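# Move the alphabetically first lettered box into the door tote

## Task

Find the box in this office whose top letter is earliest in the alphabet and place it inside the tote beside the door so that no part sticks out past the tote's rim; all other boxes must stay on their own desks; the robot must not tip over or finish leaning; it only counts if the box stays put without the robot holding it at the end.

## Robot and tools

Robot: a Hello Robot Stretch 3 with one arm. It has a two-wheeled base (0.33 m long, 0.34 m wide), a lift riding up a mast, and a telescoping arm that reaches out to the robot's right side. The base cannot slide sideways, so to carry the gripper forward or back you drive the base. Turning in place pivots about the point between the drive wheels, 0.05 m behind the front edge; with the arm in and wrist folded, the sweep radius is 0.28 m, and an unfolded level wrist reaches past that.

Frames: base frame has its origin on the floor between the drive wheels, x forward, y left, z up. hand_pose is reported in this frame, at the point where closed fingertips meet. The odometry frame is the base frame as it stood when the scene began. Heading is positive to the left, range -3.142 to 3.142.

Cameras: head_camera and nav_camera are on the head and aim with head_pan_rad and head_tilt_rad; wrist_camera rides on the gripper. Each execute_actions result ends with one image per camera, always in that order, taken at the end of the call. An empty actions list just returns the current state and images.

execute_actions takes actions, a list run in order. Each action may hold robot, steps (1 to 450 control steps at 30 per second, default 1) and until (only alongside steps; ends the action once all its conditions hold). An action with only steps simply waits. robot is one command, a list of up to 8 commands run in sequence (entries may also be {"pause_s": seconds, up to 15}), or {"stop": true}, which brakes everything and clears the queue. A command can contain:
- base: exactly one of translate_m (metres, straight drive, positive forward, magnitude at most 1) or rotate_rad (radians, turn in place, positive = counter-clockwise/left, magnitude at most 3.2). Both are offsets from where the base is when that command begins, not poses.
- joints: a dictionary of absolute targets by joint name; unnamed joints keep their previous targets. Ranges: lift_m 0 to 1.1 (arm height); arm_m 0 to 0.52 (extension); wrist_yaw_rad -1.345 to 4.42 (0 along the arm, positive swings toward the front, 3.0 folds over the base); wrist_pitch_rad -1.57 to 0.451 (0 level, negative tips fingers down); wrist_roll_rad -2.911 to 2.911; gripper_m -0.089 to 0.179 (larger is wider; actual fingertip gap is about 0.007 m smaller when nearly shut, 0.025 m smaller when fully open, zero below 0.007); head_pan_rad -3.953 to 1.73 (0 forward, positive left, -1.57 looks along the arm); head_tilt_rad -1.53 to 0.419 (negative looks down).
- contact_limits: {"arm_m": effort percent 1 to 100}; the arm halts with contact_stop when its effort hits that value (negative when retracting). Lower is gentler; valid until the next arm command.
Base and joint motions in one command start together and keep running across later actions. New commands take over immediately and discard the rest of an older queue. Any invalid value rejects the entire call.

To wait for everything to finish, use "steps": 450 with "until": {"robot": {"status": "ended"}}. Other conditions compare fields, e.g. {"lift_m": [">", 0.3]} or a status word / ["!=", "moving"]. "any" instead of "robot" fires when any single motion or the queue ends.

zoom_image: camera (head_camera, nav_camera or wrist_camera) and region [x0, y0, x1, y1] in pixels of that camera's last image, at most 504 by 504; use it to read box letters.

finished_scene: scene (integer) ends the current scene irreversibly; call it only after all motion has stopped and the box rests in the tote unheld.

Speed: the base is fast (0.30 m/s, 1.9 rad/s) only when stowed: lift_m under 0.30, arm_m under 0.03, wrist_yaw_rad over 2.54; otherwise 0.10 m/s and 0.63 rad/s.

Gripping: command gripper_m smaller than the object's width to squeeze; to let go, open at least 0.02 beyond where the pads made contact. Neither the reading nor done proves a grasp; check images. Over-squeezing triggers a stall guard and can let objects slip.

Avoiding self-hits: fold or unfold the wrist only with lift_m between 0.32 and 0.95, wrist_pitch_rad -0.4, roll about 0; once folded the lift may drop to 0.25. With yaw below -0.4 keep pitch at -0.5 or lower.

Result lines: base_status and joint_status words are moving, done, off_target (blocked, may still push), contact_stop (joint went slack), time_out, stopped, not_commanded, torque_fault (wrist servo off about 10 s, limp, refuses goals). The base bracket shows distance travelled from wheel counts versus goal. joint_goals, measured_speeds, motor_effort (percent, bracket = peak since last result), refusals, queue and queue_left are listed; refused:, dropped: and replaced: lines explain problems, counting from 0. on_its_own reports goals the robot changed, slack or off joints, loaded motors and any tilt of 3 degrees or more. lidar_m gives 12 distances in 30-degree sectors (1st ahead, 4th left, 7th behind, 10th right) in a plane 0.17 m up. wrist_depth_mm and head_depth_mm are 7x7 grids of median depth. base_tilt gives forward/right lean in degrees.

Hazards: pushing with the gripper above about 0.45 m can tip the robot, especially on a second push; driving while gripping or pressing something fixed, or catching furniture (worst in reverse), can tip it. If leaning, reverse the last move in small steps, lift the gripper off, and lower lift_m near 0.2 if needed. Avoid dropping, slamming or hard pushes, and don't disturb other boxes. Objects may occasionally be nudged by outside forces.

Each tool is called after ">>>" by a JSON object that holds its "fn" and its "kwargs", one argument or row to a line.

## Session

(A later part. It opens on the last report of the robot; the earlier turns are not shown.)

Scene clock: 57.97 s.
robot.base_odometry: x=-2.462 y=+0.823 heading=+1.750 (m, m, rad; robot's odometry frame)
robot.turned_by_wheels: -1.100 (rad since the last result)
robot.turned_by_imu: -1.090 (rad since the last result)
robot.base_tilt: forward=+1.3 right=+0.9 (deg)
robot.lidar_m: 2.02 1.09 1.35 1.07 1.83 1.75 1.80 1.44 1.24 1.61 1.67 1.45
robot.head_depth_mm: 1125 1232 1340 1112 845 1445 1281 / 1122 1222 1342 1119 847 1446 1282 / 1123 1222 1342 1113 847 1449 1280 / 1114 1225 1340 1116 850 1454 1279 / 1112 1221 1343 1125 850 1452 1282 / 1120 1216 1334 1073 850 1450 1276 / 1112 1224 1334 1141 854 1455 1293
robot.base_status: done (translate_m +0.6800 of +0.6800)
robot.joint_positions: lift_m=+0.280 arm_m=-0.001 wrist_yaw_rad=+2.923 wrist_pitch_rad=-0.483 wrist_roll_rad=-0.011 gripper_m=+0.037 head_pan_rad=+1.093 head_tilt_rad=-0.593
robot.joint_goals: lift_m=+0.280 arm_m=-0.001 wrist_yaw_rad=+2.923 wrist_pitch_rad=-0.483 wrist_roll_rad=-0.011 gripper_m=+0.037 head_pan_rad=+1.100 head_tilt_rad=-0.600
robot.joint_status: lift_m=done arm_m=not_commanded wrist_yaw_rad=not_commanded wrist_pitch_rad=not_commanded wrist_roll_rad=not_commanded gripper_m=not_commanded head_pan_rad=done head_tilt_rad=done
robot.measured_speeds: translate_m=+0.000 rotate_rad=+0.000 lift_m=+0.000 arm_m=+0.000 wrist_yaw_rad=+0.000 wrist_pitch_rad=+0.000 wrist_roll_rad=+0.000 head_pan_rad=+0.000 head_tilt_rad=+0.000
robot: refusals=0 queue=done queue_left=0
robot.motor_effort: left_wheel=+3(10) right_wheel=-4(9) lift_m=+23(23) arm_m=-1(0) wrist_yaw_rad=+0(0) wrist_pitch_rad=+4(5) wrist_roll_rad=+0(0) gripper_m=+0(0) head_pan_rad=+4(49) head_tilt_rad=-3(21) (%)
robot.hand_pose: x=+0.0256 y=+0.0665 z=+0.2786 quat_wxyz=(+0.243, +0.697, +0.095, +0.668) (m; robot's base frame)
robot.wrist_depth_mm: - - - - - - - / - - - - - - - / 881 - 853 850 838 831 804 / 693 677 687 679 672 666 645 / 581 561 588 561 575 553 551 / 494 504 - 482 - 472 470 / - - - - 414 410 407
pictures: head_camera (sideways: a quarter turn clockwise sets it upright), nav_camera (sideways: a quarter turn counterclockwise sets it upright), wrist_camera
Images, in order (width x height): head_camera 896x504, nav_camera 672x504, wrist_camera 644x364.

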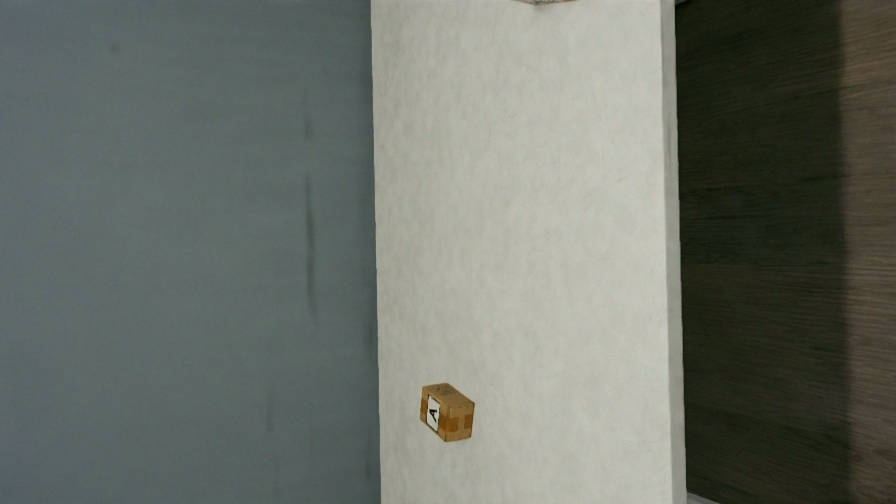

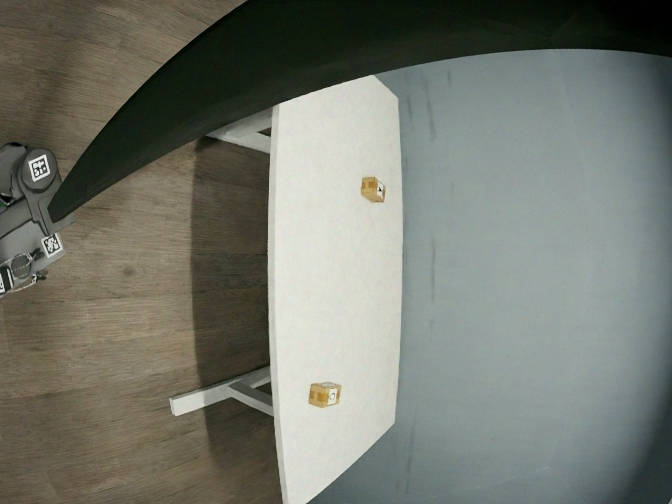

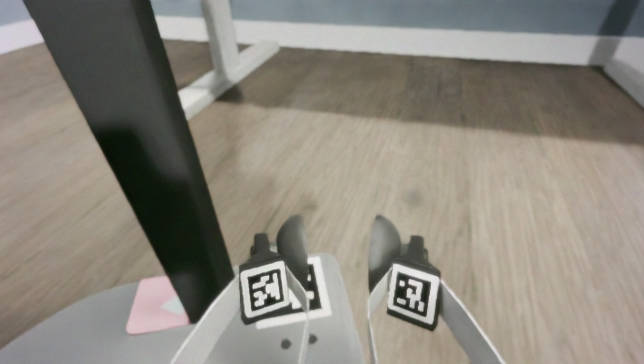

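"A" is confirmed. Nothing comes before it alphabetically, so this is the target and I can stop searching. I'll park with the desk on my right, lined up with box A, and start raising the lift.

>>> {"fn": "execute_actions", "kwargs": {
  "actions": [
    {"robot": [{"base": {"rotate_rad": 2.335}, "joints": {"head_pan_rad": -1.5, "head_tilt_rad": -0.75}}, {"base": {"translate_m": 0.297}}, {"base": {"rotate_rad": 0.343}, "joints": {"lift_m": 0.64, "wrist_pitch_rad": -0.4}}], "steps": 450, "until": {"robot": {"lift_m": [">", 0.36]}}},
    {"robot": {"joints": {"wrist_yaw_rad": 0.0, "lift_m": 0.64, "gripper_m": 0.175}}, "steps": 300, "until": {"robot": {"status": "ended"}}},
    {"robot": {"joints": {"wrist_pitch_rad": 0.0}}, "steps": 100, "until": {"robot": {"status": "ended"}}}
  ]
}}

Scene clock: 71.13 s.
robot.base_odometry: x=-2.636 y=+0.583 heading=-1.856 (m, m, rad; robot's odometry frame)
robot.turned_by_wheels: +2.678 (rad since the last result)
robot.turned_by_imu: +2.672 (rad since the last result)
robot.base_tilt: forward=+1.4 right=+1.0 (deg)
robot.lidar_m: 1.47 1.53 1.41 1.38 1.38 1.93 1.85 1.20 1.29 1.25 0.85 1.52
robot.head_depth_mm: 1034 1149 1155 888 716 1333 1175 / 1034 1162 1162 892 723 1378 1189 / 1050 1172 1172 895 721 1378 - / 1063 1184 1180 894 723 1383 1191 / 1067 1194 1171 898 726 1362 1189 / 1078 1204 1185 904 751 1353 1164 / 1091 1223 1317 906 750 1392 1194
robot.base_status: done (rotate_rad +0.3428 of +0.3430)
robot.joint_positions: lift_m=+0.640 arm_m=-0.001 wrist_yaw_rad=+0.002 wrist_pitch_rad=-0.022 wrist_roll_rad=-0.011 gripper_m=+0.175 head_pan_rad=-1.493 head_tilt_rad=-0.741
robot.joint_goals: lift_m=+0.640 arm_m=-0.001 wrist_yaw_rad=+0.000 wrist_pitch_rad=+0.000 wrist_roll_rad=-0.011 gripper_m=+0.175 head_pan_rad=-1.500 head_tilt_rad=-0.750
robot.joint_status: lift_m=done arm_m=not_commanded wrist_yaw_rad=done wrist_pitch_rad=done wrist_roll_rad=not_commanded gripper_m=done head_pan_rad=done head_tilt_rad=done
robot.measured_speeds: translate_m=+0.000 rotate_rad=+0.000 lift_m=+0.000 arm_m=+0.000 wrist_yaw_rad=+0.000 wrist_pitch_rad=+0.000 wrist_roll_rad=+0.000 head_pan_rad=+0.000 head_tilt_rad=+0.000
robot: refusals=0 queue=done queue_left=0
robot.motor_effort: left_wheel=-3(10) right_wheel=+3(11) lift_m=+35(36) arm_m=-1(1) wrist_yaw_rad=-3(2) wrist_pitch_rad=+7(9) wrist_roll_rad=+0(0) gripper_m=+0(90) head_pan_rad=-4(47) head_tilt_rad=-3(15) (%)
robot.hand_pose: x=-0.0209 y=-0.3997 z=+0.7487 quat_wxyz=(+0.711, +0.009, -0.703, -0.007) (m; robot's base frame)
robot.wrist_depth_mm: - 954 987 957 920 925 927 / - - - 999 993 956 931 / - - - 978 983 979 967 / 492 484 490 487 486 481 476 / 280 301 274 272 273 273 271 / - 239 235 231 228 224 217 / - - - - - - -
pictures: head_camera (sideways: a quarter turn clockwise sets it upright), nav_camera (sideways: a quarter turn counterclockwise sets it upright), wrist_camera
Images, in order (width x height): head_camera 896x504, nav_camera 672x504, wrist_camera 644x364.

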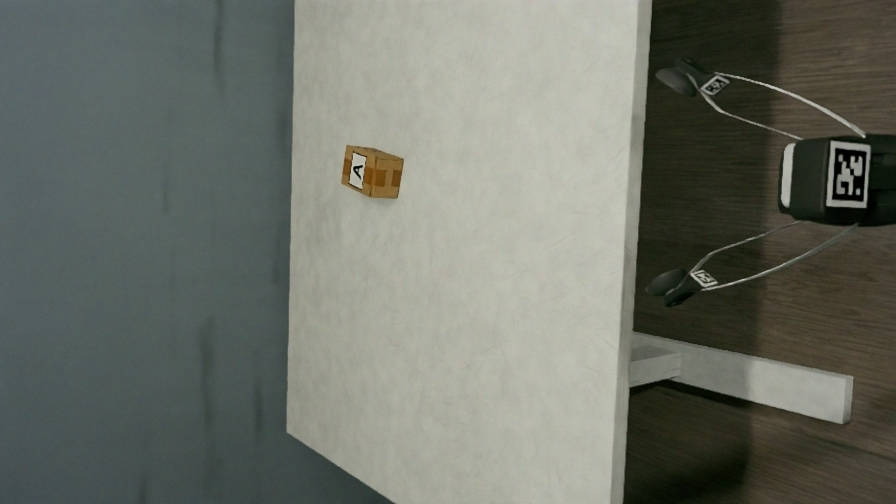

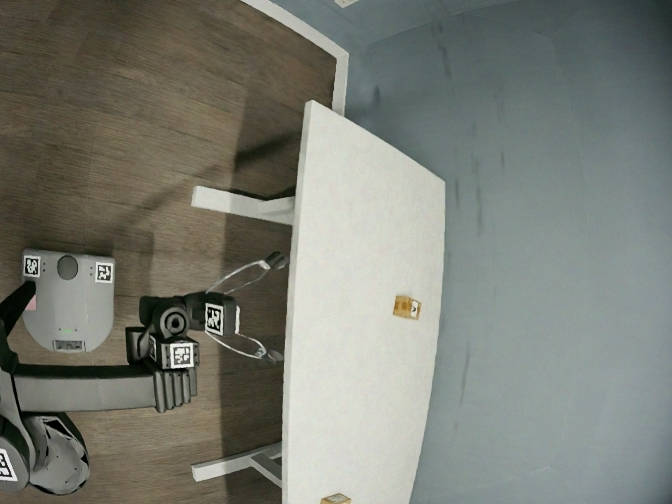

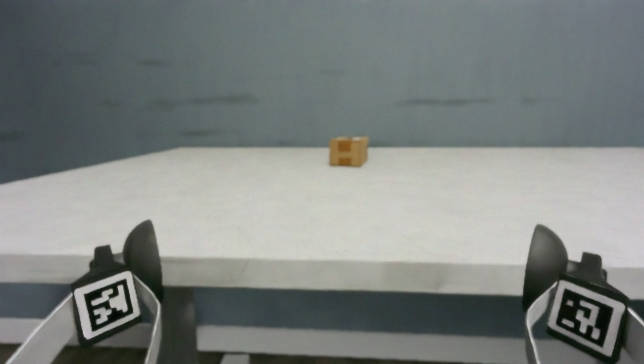

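The box is nearly centred between the fingers in the wrist camera. I'll extend the arm partway and check the alignment again.

>>> {"fn": "execute_actions", "kwargs": {
  "actions": [
    {"robot": {"joints": {"arm_m": 0.33}}, "steps": 200, "until": {"robot": {"status": "ended"}}}
  ]
}}

Scene clock: 75.87 s.
robot.base_odometry: x=-2.636 y=+0.583 heading=-1.855 (m, m, rad; robot's odometry frame)
robot.turned_by_wheels: +0.000 (rad since the last result)
robot.turned_by_imu: -0.048 (rad since the last result)
robot.base_tilt: forward=+1.0 right=+0.4 (deg)
robot.lidar_m: 1.48 1.52 1.41 1.61 1.38 1.86 1.84 1.20 1.21 1.26 0.86 1.55
robot.head_depth_mm: 1058 1181 1165 897 725 1406 - / 1061 1185 1183 930 - 1368 1185 / 1063 1184 1188 941 693 1376 1189 / 1063 1188 1194 909 730 1378 1200 / 1068 1195 1194 910 733 1386 1194 / 1079 1207 1210 915 739 1337 1171 / 1082 1200 1214 919 740 1395 1199
robot.base_status: done (rotate_rad +0.3430 of +0.3430)
robot.joint_positions: lift_m=+0.641 arm_m=+0.329 wrist_yaw_rad=+0.000 wrist_pitch_rad=+0.015 wrist_roll_rad=-0.018 gripper_m=+0.175 head_pan_rad=-1.495 head_tilt_rad=-0.745
robot.joint_goals: lift_m=+0.640 arm_m=+0.330 wrist_yaw_rad=+0.000 wrist_pitch_rad=+0.000 wrist_roll_rad=-0.018 gripper_m=+0.175 head_pan_rad=-1.500 head_tilt_rad=-0.750
robot.joint_status: lift_m=done arm_m=done wrist_yaw_rad=done wrist_pitch_rad=done wrist_roll_rad=not_commanded gripper_m=done head_pan_rad=done head_tilt_rad=done
robot.measured_speeds: translate_m=+0.000 rotate_rad=+0.000 lift_m=+0.000 arm_m=+0.000 wrist_yaw_rad=+0.000 wrist_pitch_rad=+0.000 wrist_roll_rad=+0.000 head_pan_rad=+0.000 head_tilt_rad=+0.000
robot: refusals=0 queue=done queue_left=0
robot.motor_effort: left_wheel=+0(22) right_wheel=+0(3) lift_m=+8(36) arm_m=+7(27) wrist_yaw_rad=+1(9) wrist_pitch_rad=-4(36) wrist_roll_rad=+3(6) gripper_m=-1(0) head_pan_rad=-4(4) head_tilt_rad=-2(4) (%)
robot.hand_pose: x=-0.0215 y=-0.7309 z=+0.7594 quat_wxyz=(+0.714, -0.005, -0.700, +0.005) (m; robot's base frame)
robot.wrist_depth_mm: 667 665 660 660 648 652 650 / 681 667 676 662 661 675 668 / 699 699 708 700 690 681 687 / 717 709 707 710 688 688 681 / 365 410 365 301 361 364 362 / 261 241 240 240 241 241 257 / 173 180 180 180 180 180 -
pictures: head_camera (sideways: a quarter turn clockwise sets it upright), nav_camera (sideways: a quarter turn counterclockwise sets it upright), wrist_camera
Images, in order (width x height): head_camera 896x504, nav_camera 672x504, wrist_camera 644x364.

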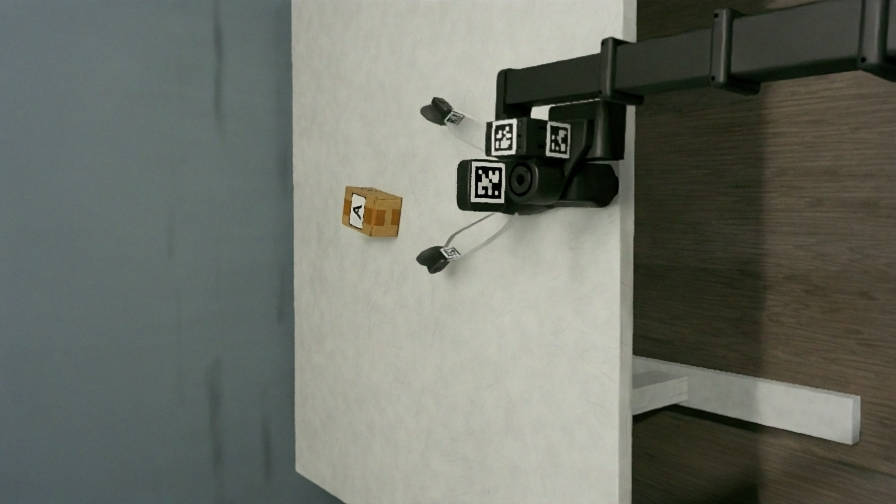

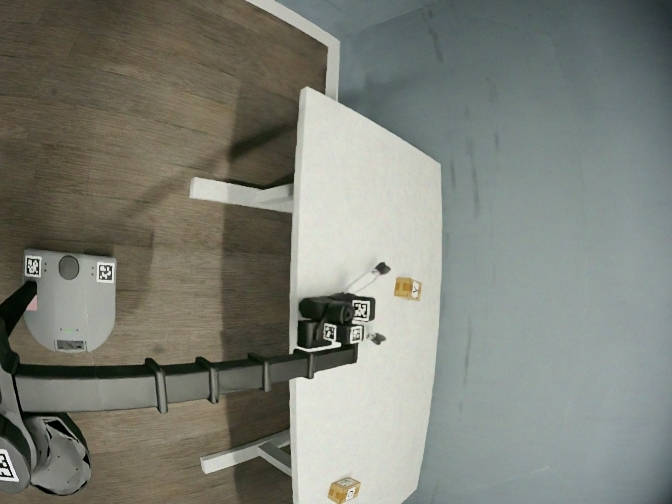

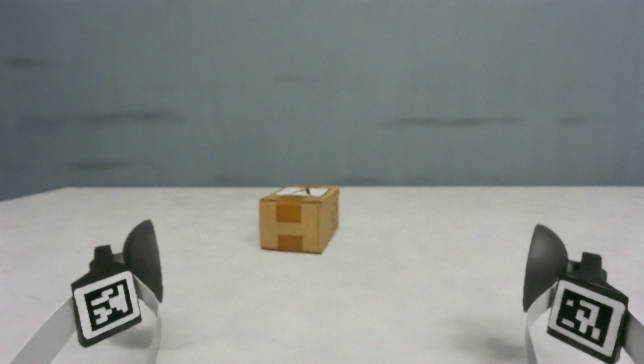

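The lift effort dropped and the base twisted slightly, which means the gripper dragged on the desk top. I'll raise the lift a little and restore the heading.

>>> {"fn": "execute_actions", "kwargs": {
  "actions": [
    {"robot": [{"joints": {"lift_m": 0.67}}, {"base": {"rotate_rad": 0.048}}], "steps": 150, "until": {"robot": {"status": "ended"}}}
  ]
}}

Scene clock: 79.10 s.
robot.base_odometry: x=-2.636 y=+0.583 heading=-1.808 (m, m, rad; robot's odometry frame)
robot.turned_by_wheels: +0.048 (rad since the last result)
robot.turned_by_imu: +0.042 (rad since the last result)
robot.base_tilt: forward=+1.4 right=+1.0 (deg)
robot.lidar_m: 1.48 1.54 1.41 1.38 1.38 1.77 1.74 1.20 1.30 1.25 0.86 1.52
robot.head_depth_mm: 1031 1159 1157 887 738 - - / 1043 1163 1152 918 - 1370 1183 / 1056 1175 1160 953 682 1362 1178 / 1064 1177 1162 892 722 1376 1192 / 1066 1194 1158 893 723 1368 1191 / 1078 1211 1175 896 747 1337 1172 / 1087 1216 1302 900 750 1385 1188
robot.base_status: done (rotate_rad +0.0478 of +0.0480)
robot.joint_positions: lift_m=+0.670 arm_m=+0.330 wrist_yaw_rad=+0.000 wrist_pitch_rad=-0.015 wrist_roll_rad=-0.012 gripper_m=+0.175 head_pan_rad=-1.495 head_tilt_rad=-0.745
robot.joint_goals: lift_m=+0.670 arm_m=+0.330 wrist_yaw_rad=+0.000 wrist_pitch_rad=+0.000 wrist_roll_rad=-0.012 gripper_m=+0.175 head_pan_rad=-1.500 head_tilt_rad=-0.750
robot.joint_status: lift_m=done arm_m=done wrist_yaw_rad=done wrist_pitch_rad=done wrist_roll_rad=not_commanded gripper_m=done head_pan_rad=done head_tilt_rad=done
robot.measured_speeds: translate_m=+0.000 rotate_rad=+0.000 lift_m=+0.000 arm_m=+0.000 wrist_yaw_rad=+0.000 wrist_pitch_rad=+0.000 wrist_roll_rad=+0.000 head_pan_rad=+0.000 head_tilt_rad=+0.000
robot: refusals=0 queue=done queue_left=0
robot.motor_effort: left_wheel=-3(4) right_wheel=+3(9) lift_m=+34(39) arm_m=+4(7) wrist_yaw_rad=+1(1) wrist_pitch_rad=+5(6) wrist_roll_rad=+0(3) gripper_m=-1(0) head_pan_rad=-3(3) head_tilt_rad=-2(2) (%)
robot.hand_pose: x=-0.0215 y=-0.7304 z=+0.7804 quat_wxyz=(+0.712, +0.006, -0.703, -0.006) (m; robot's base frame)
robot.wrist_depth_mm: 672 653 650 627 616 629 607 / 699 675 677 649 663 641 632 / 720 702 692 678 666 664 635 / 729 665 659 640 656 677 647 / 366 396 363 297 359 363 361 / 270 251 251 249 251 251 269 / 186 194 193 192 191 192 -
pictures: head_camera (sideways: a quarter turn clockwise sets it upright), nav_camera (sideways: a quarter turn counterclockwise sets it upright), wrist_camera
Images, in order (width x height): head_camera 896x504, nav_camera 672x504, wrist_camera 644x364.

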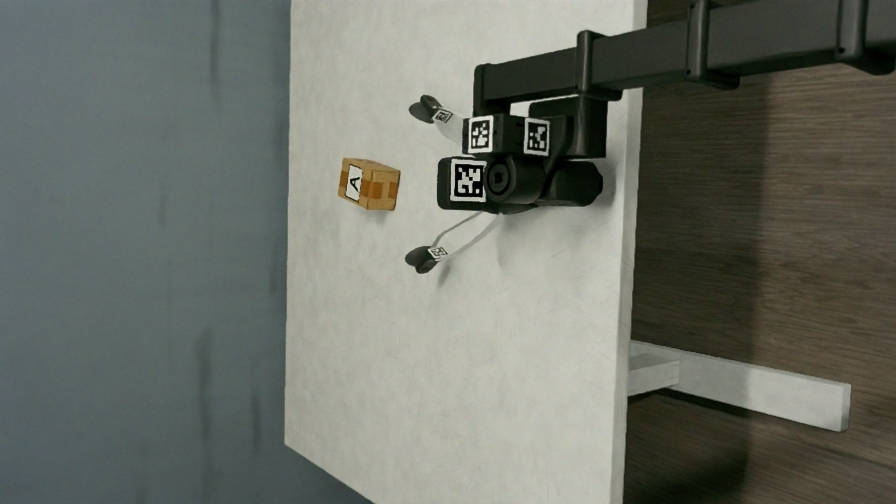

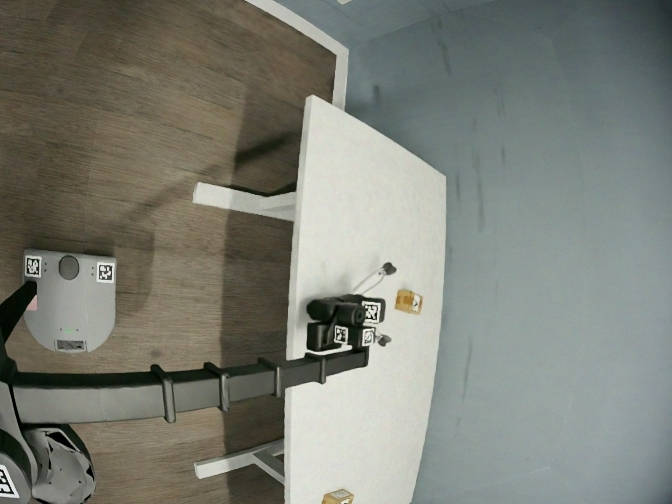

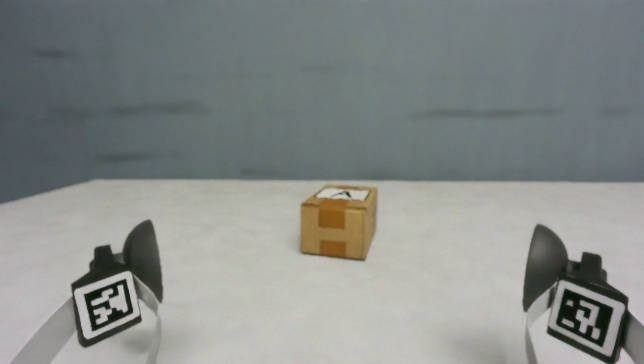

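The box is centred again and the gripper is clear of the desk. I'll extend until the box sits between the fingertips.

>>> {"fn": "execute_actions", "kwargs": {
  "actions": [
    {"robot": {"joints": {"arm_m": 0.45}}, "steps": 150, "until": {"robot": {"status": "ended"}}}
  ]
}}

Scene clock: 81.47 s.
robot.base_odometry: x=-2.636 y=+0.583 heading=-1.808 (m, m, rad; robot's odometry frame)
robot.turned_by_wheels: +0.000 (rad since the last result)
robot.turned_by_imu: +0.001 (rad since the last result)
robot.base_tilt: forward=+1.5 right=+1.0 (deg)
robot.lidar_m: 1.48 1.54 1.41 1.38 1.38 1.77 1.74 1.20 1.29 1.25 0.86 1.53
robot.head_depth_mm: 1038 1153 1151 886 735 - - / 1041 1168 1154 - 720 1362 1183 / 1051 1174 1158 - 720 1373 1176 / 1061 1178 1162 891 723 1378 1195 / 1062 1185 1168 897 724 1368 1180 / 1080 1204 1171 892 742 1342 1165 / 1081 1213 1301 899 748 1381 1200
robot.base_status: done (rotate_rad +0.0478 of +0.0480)
robot.joint_positions: lift_m=+0.670 arm_m=+0.450 wrist_yaw_rad=+0.000 wrist_pitch_rad=-0.016 wrist_roll_rad=-0.012 gripper_m=+0.175 head_pan_rad=-1.495 head_tilt_rad=-0.745
robot.joint_goals: lift_m=+0.670 arm_m=+0.450 wrist_yaw_rad=+0.000 wrist_pitch_rad=+0.000 wrist_roll_rad=-0.012 gripper_m=+0.175 head_pan_rad=-1.500 head_tilt_rad=-0.750
robot.joint_status: lift_m=done arm_m=done wrist_yaw_rad=done wrist_pitch_rad=done wrist_roll_rad=not_commanded gripper_m=done head_pan_rad=done head_tilt_rad=done
robot.measured_speeds: translate_m=+0.000 rotate_rad=+0.000 lift_m=+0.000 arm_m=+0.000 wrist_yaw_rad=+0.000 wrist_pitch_rad=+0.000 wrist_roll_rad=+0.000 head_pan_rad=+0.000 head_tilt_rad=+0.000
robot: refusals=0 queue=done queue_left=0
robot.motor_effort: left_wheel=-2(2) right_wheel=+2(3) lift_m=+35(35) arm_m=+5(7) wrist_yaw_rad=+1(1) wrist_pitch_rad=+5(5) wrist_roll_rad=+0(1) gripper_m=-1(1) head_pan_rad=-3(2) head_tilt_rad=-2(2) (%)
robot.hand_pose: x=-0.0215 y=-0.8504 z=+0.7803 quat_wxyz=(+0.712, +0.006, -0.703, -0.006) (m; robot's base frame)
robot.wrist_depth_mm: 546 538 534 522 517 512 501 / 566 552 544 535 527 521 516 / 589 569 563 560 552 544 532 / 603 598 578 577 560 557 539 / 366 398 362 216 330 361 359 / 270 250 251 172 235 249 266 / 184 192 192 176 183 191 -
pictures: head_camera (sideways: a quarter turn clockwise sets it upright), nav_camera (sideways: a quarter turn counterclockwise sets it upright), wrist_camera
Images, in order (width x height): head_camera 896x504, nav_camera 672x504, wrist_camera 644x364.

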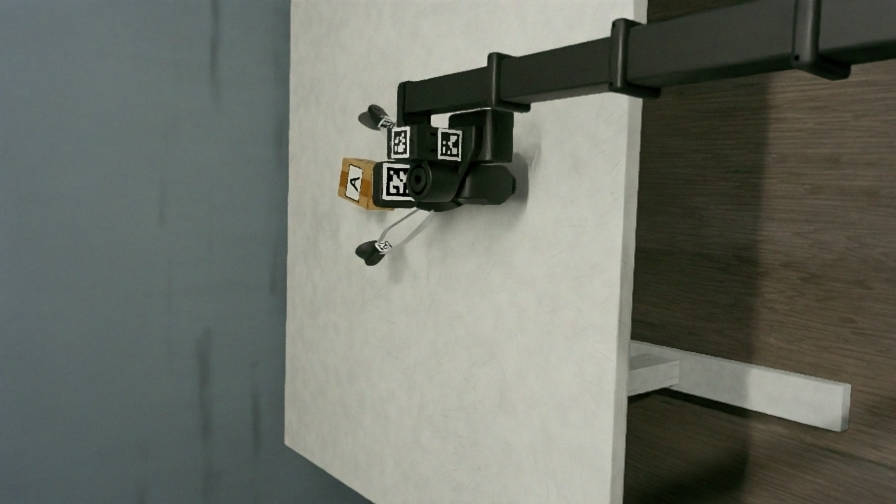

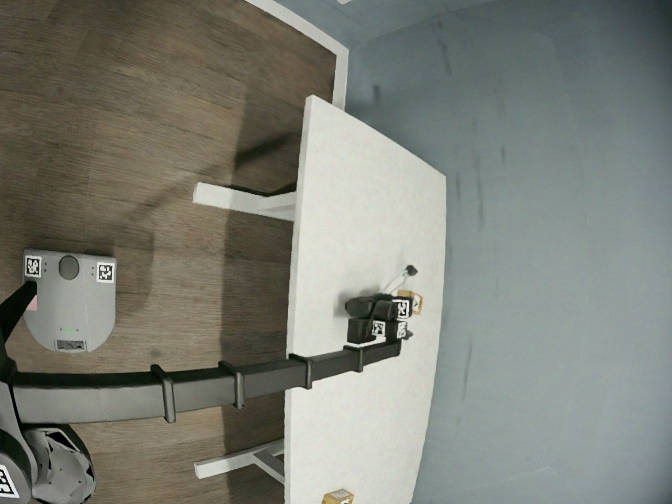

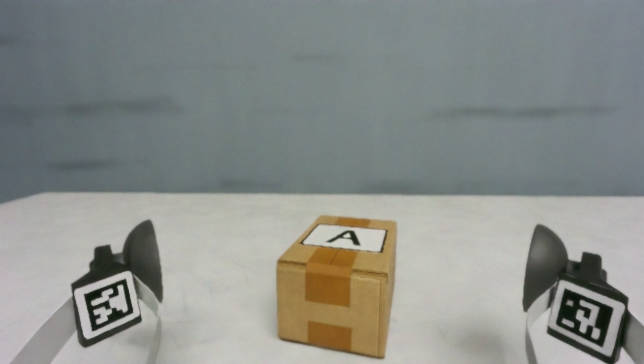

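The box is close but sits a little low relative to the finger pads. I'll lower the lift slightly and extend a bit more so the pads straddle its centre.

>>> {"fn": "execute_actions", "kwargs": {
  "actions": [
    {"robot": {"joints": {"arm_m": 0.475, "lift_m": 0.66}}, "steps": 100, "until": {"robot": {"status": "ended"}}}
  ]
}}

Scene clock: 82.97 s.
robot.base_odometry: x=-2.636 y=+0.583 heading=-1.808 (m, m, rad; robot's odometry frame)
robot.turned_by_wheels: +0.000 (rad since the last result)
robot.turned_by_imu: +0.000 (rad since the last result)
robot.base_tilt: forward=+1.4 right=+1.0 (deg)
robot.lidar_m: 1.48 1.54 1.41 1.38 1.38 1.76 1.74 1.20 1.30 1.25 0.86 1.52
robot.head_depth_mm: 1035 1157 1147 886 733 - - / 1044 1164 1151 - 721 1377 1185 / 1057 1177 1161 - 720 1370 1187 / 1063 1176 1160 886 718 1372 1188 / 1069 1192 1162 895 726 1373 1188 / 1072 1207 1166 895 745 1338 1171 / 1085 1216 1302 904 750 1385 1191
robot.base_status: done (rotate_rad +0.0478 of +0.0480)
robot.joint_positions: lift_m=+0.660 arm_m=+0.475 wrist_yaw_rad=+0.000 wrist_pitch_rad=-0.016 wrist_roll_rad=-0.012 gripper_m=+0.175 head_pan_rad=-1.495 head_tilt_rad=-0.745
robot.joint_goals: lift_m=+0.660 arm_m=+0.475 wrist_yaw_rad=+0.000 wrist_pitch_rad=+0.000 wrist_roll_rad=-0.012 gripper_m=+0.175 head_pan_rad=-1.500 head_tilt_rad=-0.750
robot.joint_status: lift_m=done arm_m=done wrist_yaw_rad=done wrist_pitch_rad=done wrist_roll_rad=not_commanded gripper_m=done head_pan_rad=done head_tilt_rad=done
robot.measured_speeds: translate_m=+0.000 rotate_rad=+0.000 lift_m=+0.000 arm_m=+0.000 wrist_yaw_rad=+0.000 wrist_pitch_rad=+0.000 wrist_roll_rad=+0.000 head_pan_rad=+0.000 head_tilt_rad=+0.000
robot: refusals=0 queue=done queue_left=0
robot.motor_effort: left_wheel=-2(2) right_wheel=+3(3) lift_m=+23(36) arm_m=+5(4) wrist_yaw_rad=+1(0) wrist_pitch_rad=+5(5) wrist_roll_rad=+0(0) gripper_m=+0(1) head_pan_rad=-4(3) head_tilt_rad=-3(2) (%)
robot.hand_pose: x=-0.0215 y=-0.8754 z=+0.7708 quat_wxyz=(+0.712, +0.006, -0.703, -0.006) (m; robot's base frame)
robot.wrist_depth_mm: 514 518 510 502 494 490 477 / 542 533 527 520 505 501 495 / 556 552 534 530 519 509 509 / 581 565 552 547 534 529 519 / 338 369 334 189 306 331 330 / 249 233 231 146 205 230 245 / 170 177 177 149 169 176 -
pictures: head_camera (sideways: a quarter turn clockwise sets it upright), nav_camera (sideways: a quarter turn counterclockwise sets it upright), wrist_camera
Images, in order (width x height): head_camera 896x504, nav_camera 672x504, wrist_camera 644x364.

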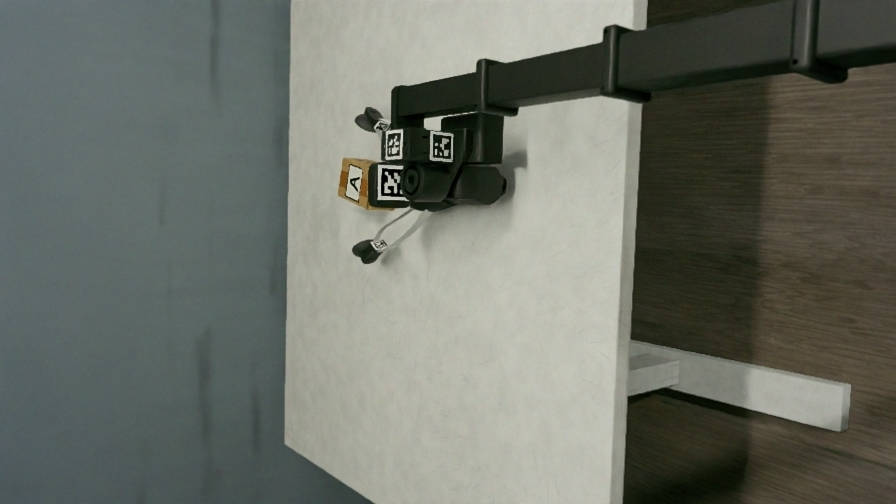

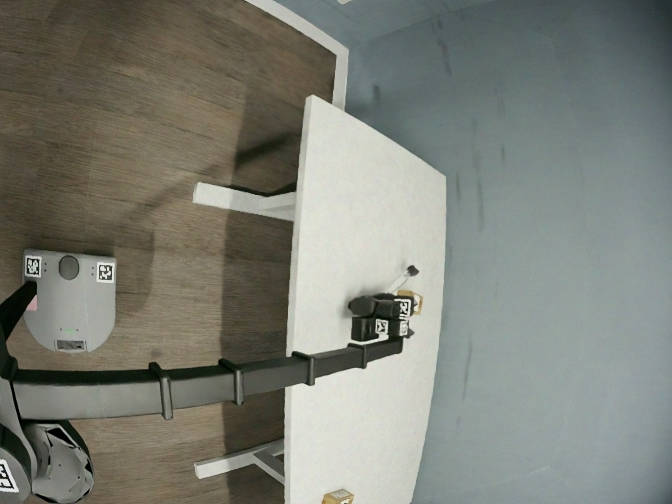

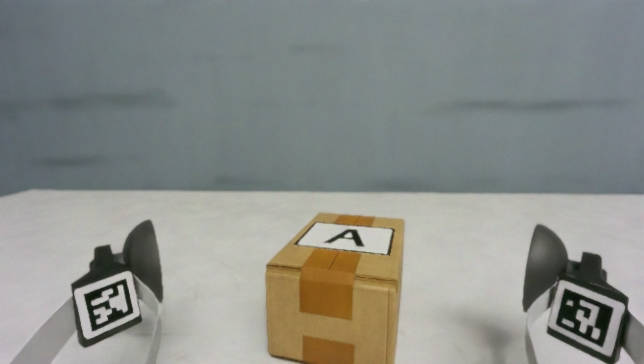

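The lift effort shows light desk contact at 0.66, so the earlier height was better. I'll return to it and close the gripper on the box.

>>> {"fn": "execute_actions", "kwargs": {
  "actions": [
    {"robot": [{"joints": {"lift_m": 0.672, "arm_m": 0.485}}, {"joints": {"gripper_m": 0.03}}], "steps": 200, "until": {"robot": {"status": "ended"}}}
  ]
}}

Scene clock: 85.87 s.
robot.base_odometry: x=-2.636 y=+0.583 heading=-1.808 (m, m, rad; robot's odometry frame)
robot.turned_by_wheels: +0.000 (rad since the last result)
robot.turned_by_imu: +0.001 (rad since the last result)
robot.base_tilt: forward=+1.3 right=+1.0 (deg)
robot.lidar_m: 1.48 1.54 1.42 1.38 1.38 1.77 1.74 1.20 1.29 1.25 0.86 1.53
robot.head_depth_mm: 1040 1153 1156 882 738 - - / 1038 1167 1159 - 718 1364 1182 / 1049 1173 1210 832 723 1375 1186 / 1061 1181 1164 894 722 1365 1187 / 1070 1194 1172 895 724 1365 1183 / 1081 1207 1178 896 746 1351 1161 / 1089 1216 1307 894 749 1375 1192
robot.base_status: done (rotate_rad +0.0478 of +0.0480)
robot.joint_positions: lift_m=+0.672 arm_m=+0.485 wrist_yaw_rad=+0.000 wrist_pitch_rad=-0.013 wrist_roll_rad=-0.012 gripper_m=+0.031 head_pan_rad=-1.495 head_tilt_rad=-0.745
robot.joint_goals: lift_m=+0.672 arm_m=+0.485 wrist_yaw_rad=+0.000 wrist_pitch_rad=+0.000 wrist_roll_rad=-0.012 gripper_m=+0.030 head_pan_rad=-1.500 head_tilt_rad=-0.750
robot.joint_status: lift_m=done arm_m=done wrist_yaw_rad=done wrist_pitch_rad=done wrist_roll_rad=not_commanded gripper_m=done head_pan_rad=done head_tilt_rad=done
robot.measured_speeds: translate_m=+0.000 rotate_rad=+0.000 lift_m=+0.000 arm_m=+0.000 wrist_yaw_rad=+0.000 wrist_pitch_rad=+0.000 wrist_roll_rad=+0.000 head_pan_rad=+0.000 head_tilt_rad=+0.000
robot: refusals=0 queue=done queue_left=0
robot.motor_effort: left_wheel=-2(2) right_wheel=+3(3) lift_m=+34(36) arm_m=+4(7) wrist_yaw_rad=+1(1) wrist_pitch_rad=+4(5) wrist_roll_rad=+0(0) gripper_m=-17(95) head_pan_rad=-3(3) head_tilt_rad=-2(2) (%)
robot.hand_pose: x=-0.0215 y=-0.8855 z=+0.7831 quat_wxyz=(+0.712, +0.005, -0.703, -0.005) (m; robot's base frame)
robot.wrist_depth_mm: 513 509 498 489 483 479 471 / 537 521 514 508 496 491 480 / 548 544 529 528 513 505 495 / 562 556 548 537 524 525 509 / 373 374 410 372 409 370 369 / 260 258 - 157 156 256 257 / 198 197 188 135 179 195 195
pictures: head_camera (sideways: a quarter turn clockwise sets it upright), nav_camera (sideways: a quarter turn counterclockwise sets it upright), wrist_camera
Images, in order (width x height): head_camera 896x504, nav_camera 672x504, wrist_camera 644x364.

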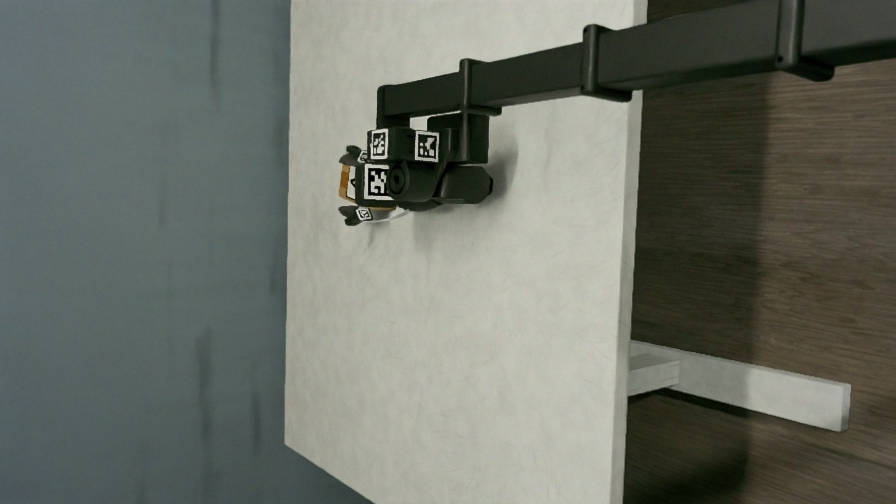

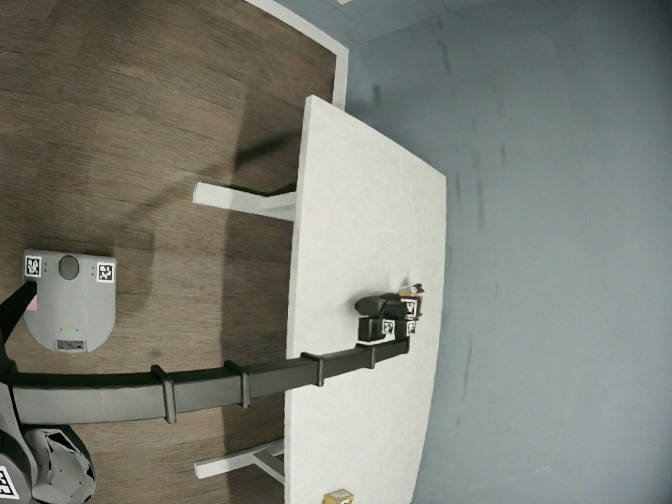

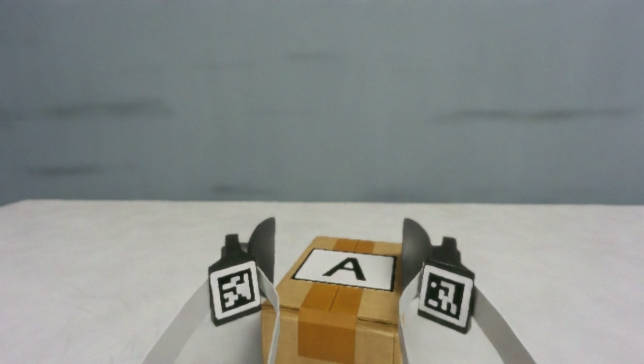

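The box is gripped (gripper effort −17). I'll lift it, retract, fold the wrist and drive toward the corridor at the same time.

>>> {"fn": "execute_actions", "kwargs": {
  "actions": [
    {"robot": {"joints": {"lift_m": 0.72}}, "steps": 60, "until": {"robot": {"status": "ended"}}},
    {"robot": {"base": {"translate_m": 0.98}, "joints": {"arm_m": 0.0, "head_pan_rad": 0.0, "head_tilt_rad": -0.5}}, "steps": 200, "until": {"robot": {"arm_m": ["<", 0.02]}}},
    {"robot": {"joints": {"arm_m": 0.0, "wrist_pitch_rad": -0.4, "wrist_yaw_rad": 2.6, "lift_m": 0.36}}, "steps": 200, "until": {"robot": {"lift_m_status": ["!=", "moving"]}}},
    {"robot": {"joints": {"lift_m": 0.28}}, "steps": 300, "until": {"robot": {"status": "ended"}}}
  ]
}}

Scene clock: 98.50 s.
robot.base_odometry: x=-2.866 y=-0.370 heading=-1.808 (m, m, rad; robot's odometry frame)
robot.turned_by_wheels: +0.000 (rad since the last result)
robot.turned_by_imu: +0.005 (rad since the last result)
robot.base_tilt: forward=+1.4 right=+1.0 (deg)
robot.lidar_m: 0.49 0.51 0.70 1.76 1.41 1.89 2.72 1.77 1.02 1.27 0.69 0.51
robot.head_depth_mm: 377 406 441 480 528 568 668 / 378 406 439 480 529 568 666 / 377 406 440 480 529 568 668 / 378 406 440 480 528 569 666 / 378 407 440 481 528 570 670 / 377 407 441 480 529 571 668 / 378 407 441 479 529 569 669
robot.base_status: done (translate_m +0.9800 of +0.9800)
robot.joint_positions: lift_m=+0.280 arm_m=+0.000 wrist_yaw_rad=+2.598 wrist_pitch_rad=-0.415 wrist_roll_rad=-0.012 gripper_m=+0.030 head_pan_rad=-0.007 head_tilt_rad=-0.506
robot.joint_goals: lift_m=+0.280 arm_m=+0.000 wrist_yaw_rad=+2.600 wrist_pitch_rad=-0.400 wrist_roll_rad=-0.012 gripper_m=+0.030 head_pan_rad=+0.000 head_tilt_rad=-0.500
robot.joint_status: lift_m=done arm_m=done wrist_yaw_rad=done wrist_pitch_rad=done wrist_roll_rad=not_commanded gripper_m=done head_pan_rad=done head_tilt_rad=done
robot.measured_speeds: translate_m=+0.000 rotate_rad=+0.000 lift_m=+0.000 arm_m=+0.000 wrist_yaw_rad=+0.000 wrist_pitch_rad=+0.000 wrist_roll_rad=+0.000 head_pan_rad=+0.000 head_tilt_rad=+0.000
robot: refusals=0 queue=done queue_left=0
robot.motor_effort: left_wheel=-2(8) right_wheel=+3(8) lift_m=+23(41) arm_m=-4(3) wrist_yaw_rad=+2(10) wrist_pitch_rad=+5(7) wrist_roll_rad=+0(0) gripper_m=+0(16) head_pan_rad=+4(50) head_tilt_rad=+2(18) (%)
robot.hand_pose: x=+0.0949 y=+0.0470 z=+0.2936 quat_wxyz=(+0.327, +0.702, -0.043, +0.632) (m; robot's base frame)
robot.wrist_depth_mm: - - - 914 612 463 365 / - - - - 632 484 385 / - - - 923 693 509 400 / 764 764 757 755 687 535 414 / 618 619 614 602 631 547 432 / 534 519 541 505 520 502 438 / - 475 441 443 427 439 426
pictures: head_camera (sideways: a quarter turn clockwise sets it upright), nav_camera (sideways: a quarter turn counterclockwise sets it upright), wrist_camera
Images, in order (width x height): head_camera 896x504, nav_camera 672x504, wrist_camera 644x364.

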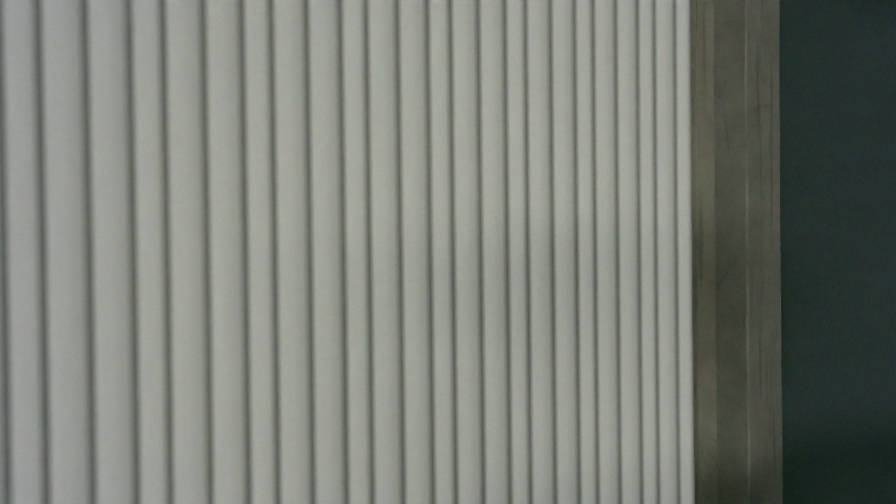

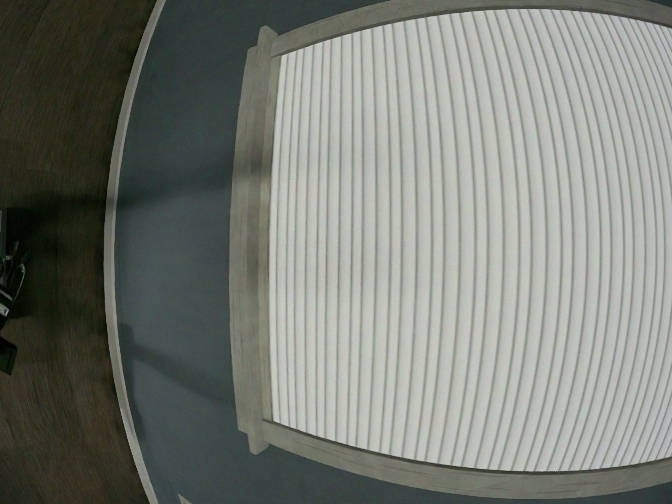

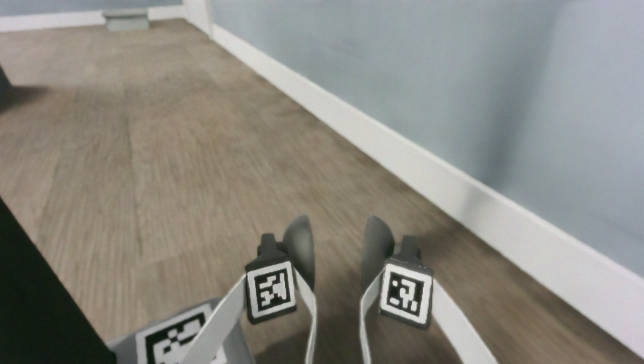

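The gripper is empty: effort is 0 and the wrist camera shows bare fingers, so the box slipped out on the way. I'll look back along my path to find it.

>>> {"fn": "execute_actions", "kwargs": {
  "actions": [
    {"robot": {"joints": {"head_pan_rad": -2.5, "head_tilt_rad": -0.65}}, "steps": 120, "until": {"robot": {"status": "ended"}}}
  ]
}}

Scene clock: 100.63 s.
robot.base_odometry: x=-2.866 y=-0.370 heading=-1.808 (m, m, rad; robot's odometry frame)
robot.turned_by_wheels: +0.000 (rad since the last result)
robot.turned_by_imu: +0.000 (rad since the last result)
robot.base_tilt: forward=+1.3 right=+0.9 (deg)
robot.lidar_m: 0.49 0.51 0.71 1.76 1.42 1.89 2.71 1.77 1.02 1.26 0.69 0.51
robot.head_depth_mm: 2682 2972 1608 2280 1775 1473 1236 / 2285 2441 1439 2205 1783 1470 1244 / 1992 2096 1441 1172 1787 1464 1244 / 1741 1901 1451 1031 1739 1471 1231 / 1559 1673 1373 1033 1743 1447 1247 / 1406 1509 1457 1082 1373 1443 1240 / 1286 1364 1398 1191 1653 1476 1251
robot.base_status: done (translate_m +0.9800 of +0.9800)
robot.joint_positions: lift_m=+0.280 arm_m=+0.000 wrist_yaw_rad=+2.598 wrist_pitch_rad=-0.415 wrist_roll_rad=-0.012 gripper_m=+0.030 head_pan_rad=-2.493 head_tilt_rad=-0.642
robot.joint_goals: lift_m=+0.280 arm_m=+0.000 wrist_yaw_rad=+2.600 wrist_pitch_rad=-0.400 wrist_roll_rad=-0.012 gripper_m=+0.030 head_pan_rad=-2.500 head_tilt_rad=-0.650
robot.joint_status: lift_m=done arm_m=done wrist_yaw_rad=done wrist_pitch_rad=done wrist_roll_rad=not_commanded gripper_m=done head_pan_rad=done head_tilt_rad=done
robot.measured_speeds: translate_m=+0.000 rotate_rad=+0.000 lift_m=+0.000 arm_m=+0.000 wrist_yaw_rad=+0.000 wrist_pitch_rad=+0.000 wrist_roll_rad=+0.000 head_pan_rad=+0.000 head_tilt_rad=+0.000
robot: refusals=0 queue=done queue_left=0
robot.motor_effort: left_wheel=-2(2) right_wheel=+3(3) lift_m=+23(23) arm_m=-4(3) wrist_yaw_rad=+2(3) wrist_pitch_rad=+5(5) wrist_roll_rad=+0(0) gripper_m=-1(0) head_pan_rad=-4(47) head_tilt_rad=-3(14) (%)
robot.hand_pose: x=+0.0949 y=+0.0470 z=+0.2936 quat_wxyz=(+0.327, +0.702, -0.043, +0.632) (m; robot's base frame)
robot.wrist_depth_mm: - - - 902 612 457 371 / - - - - 655 482 382 / - - 996 935 696 501 398 / 766 766 771 754 686 531 415 / 629 622 616 605 631 538 430 / 542 517 542 512 520 508 440 / - 473 444 439 428 442 427
pictures: head_camera (sideways: a quarter turn clockwise sets it upright), nav_camera (sideways: a quarter turn counterclockwise sets it upright), wrist_camera
Images, in order (width x height): head_camera 896x504, nav_camera 672x504, wrist_camera 644x364.

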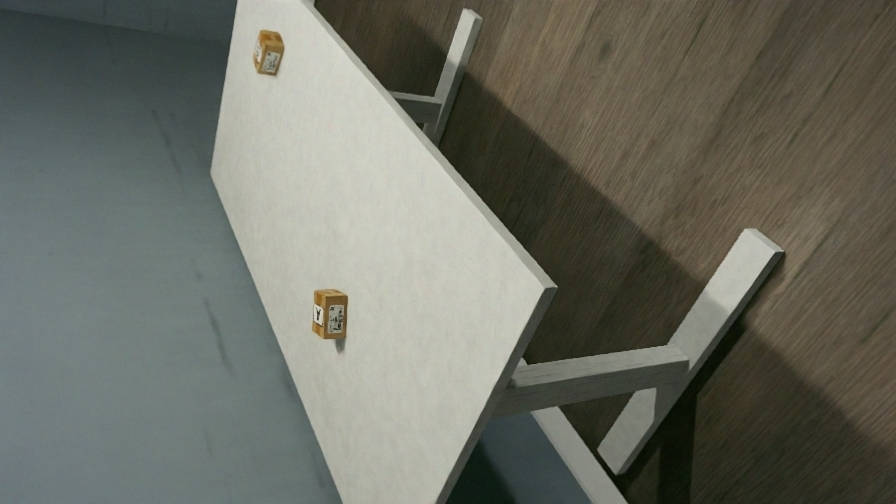

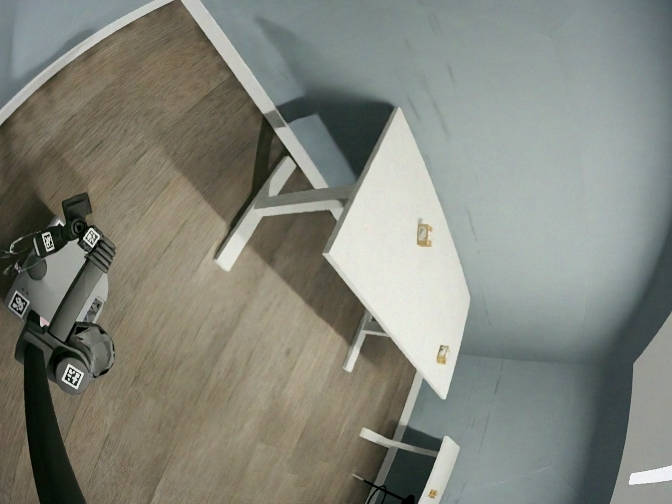

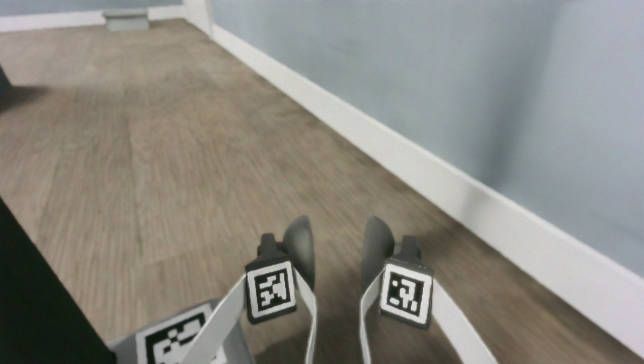

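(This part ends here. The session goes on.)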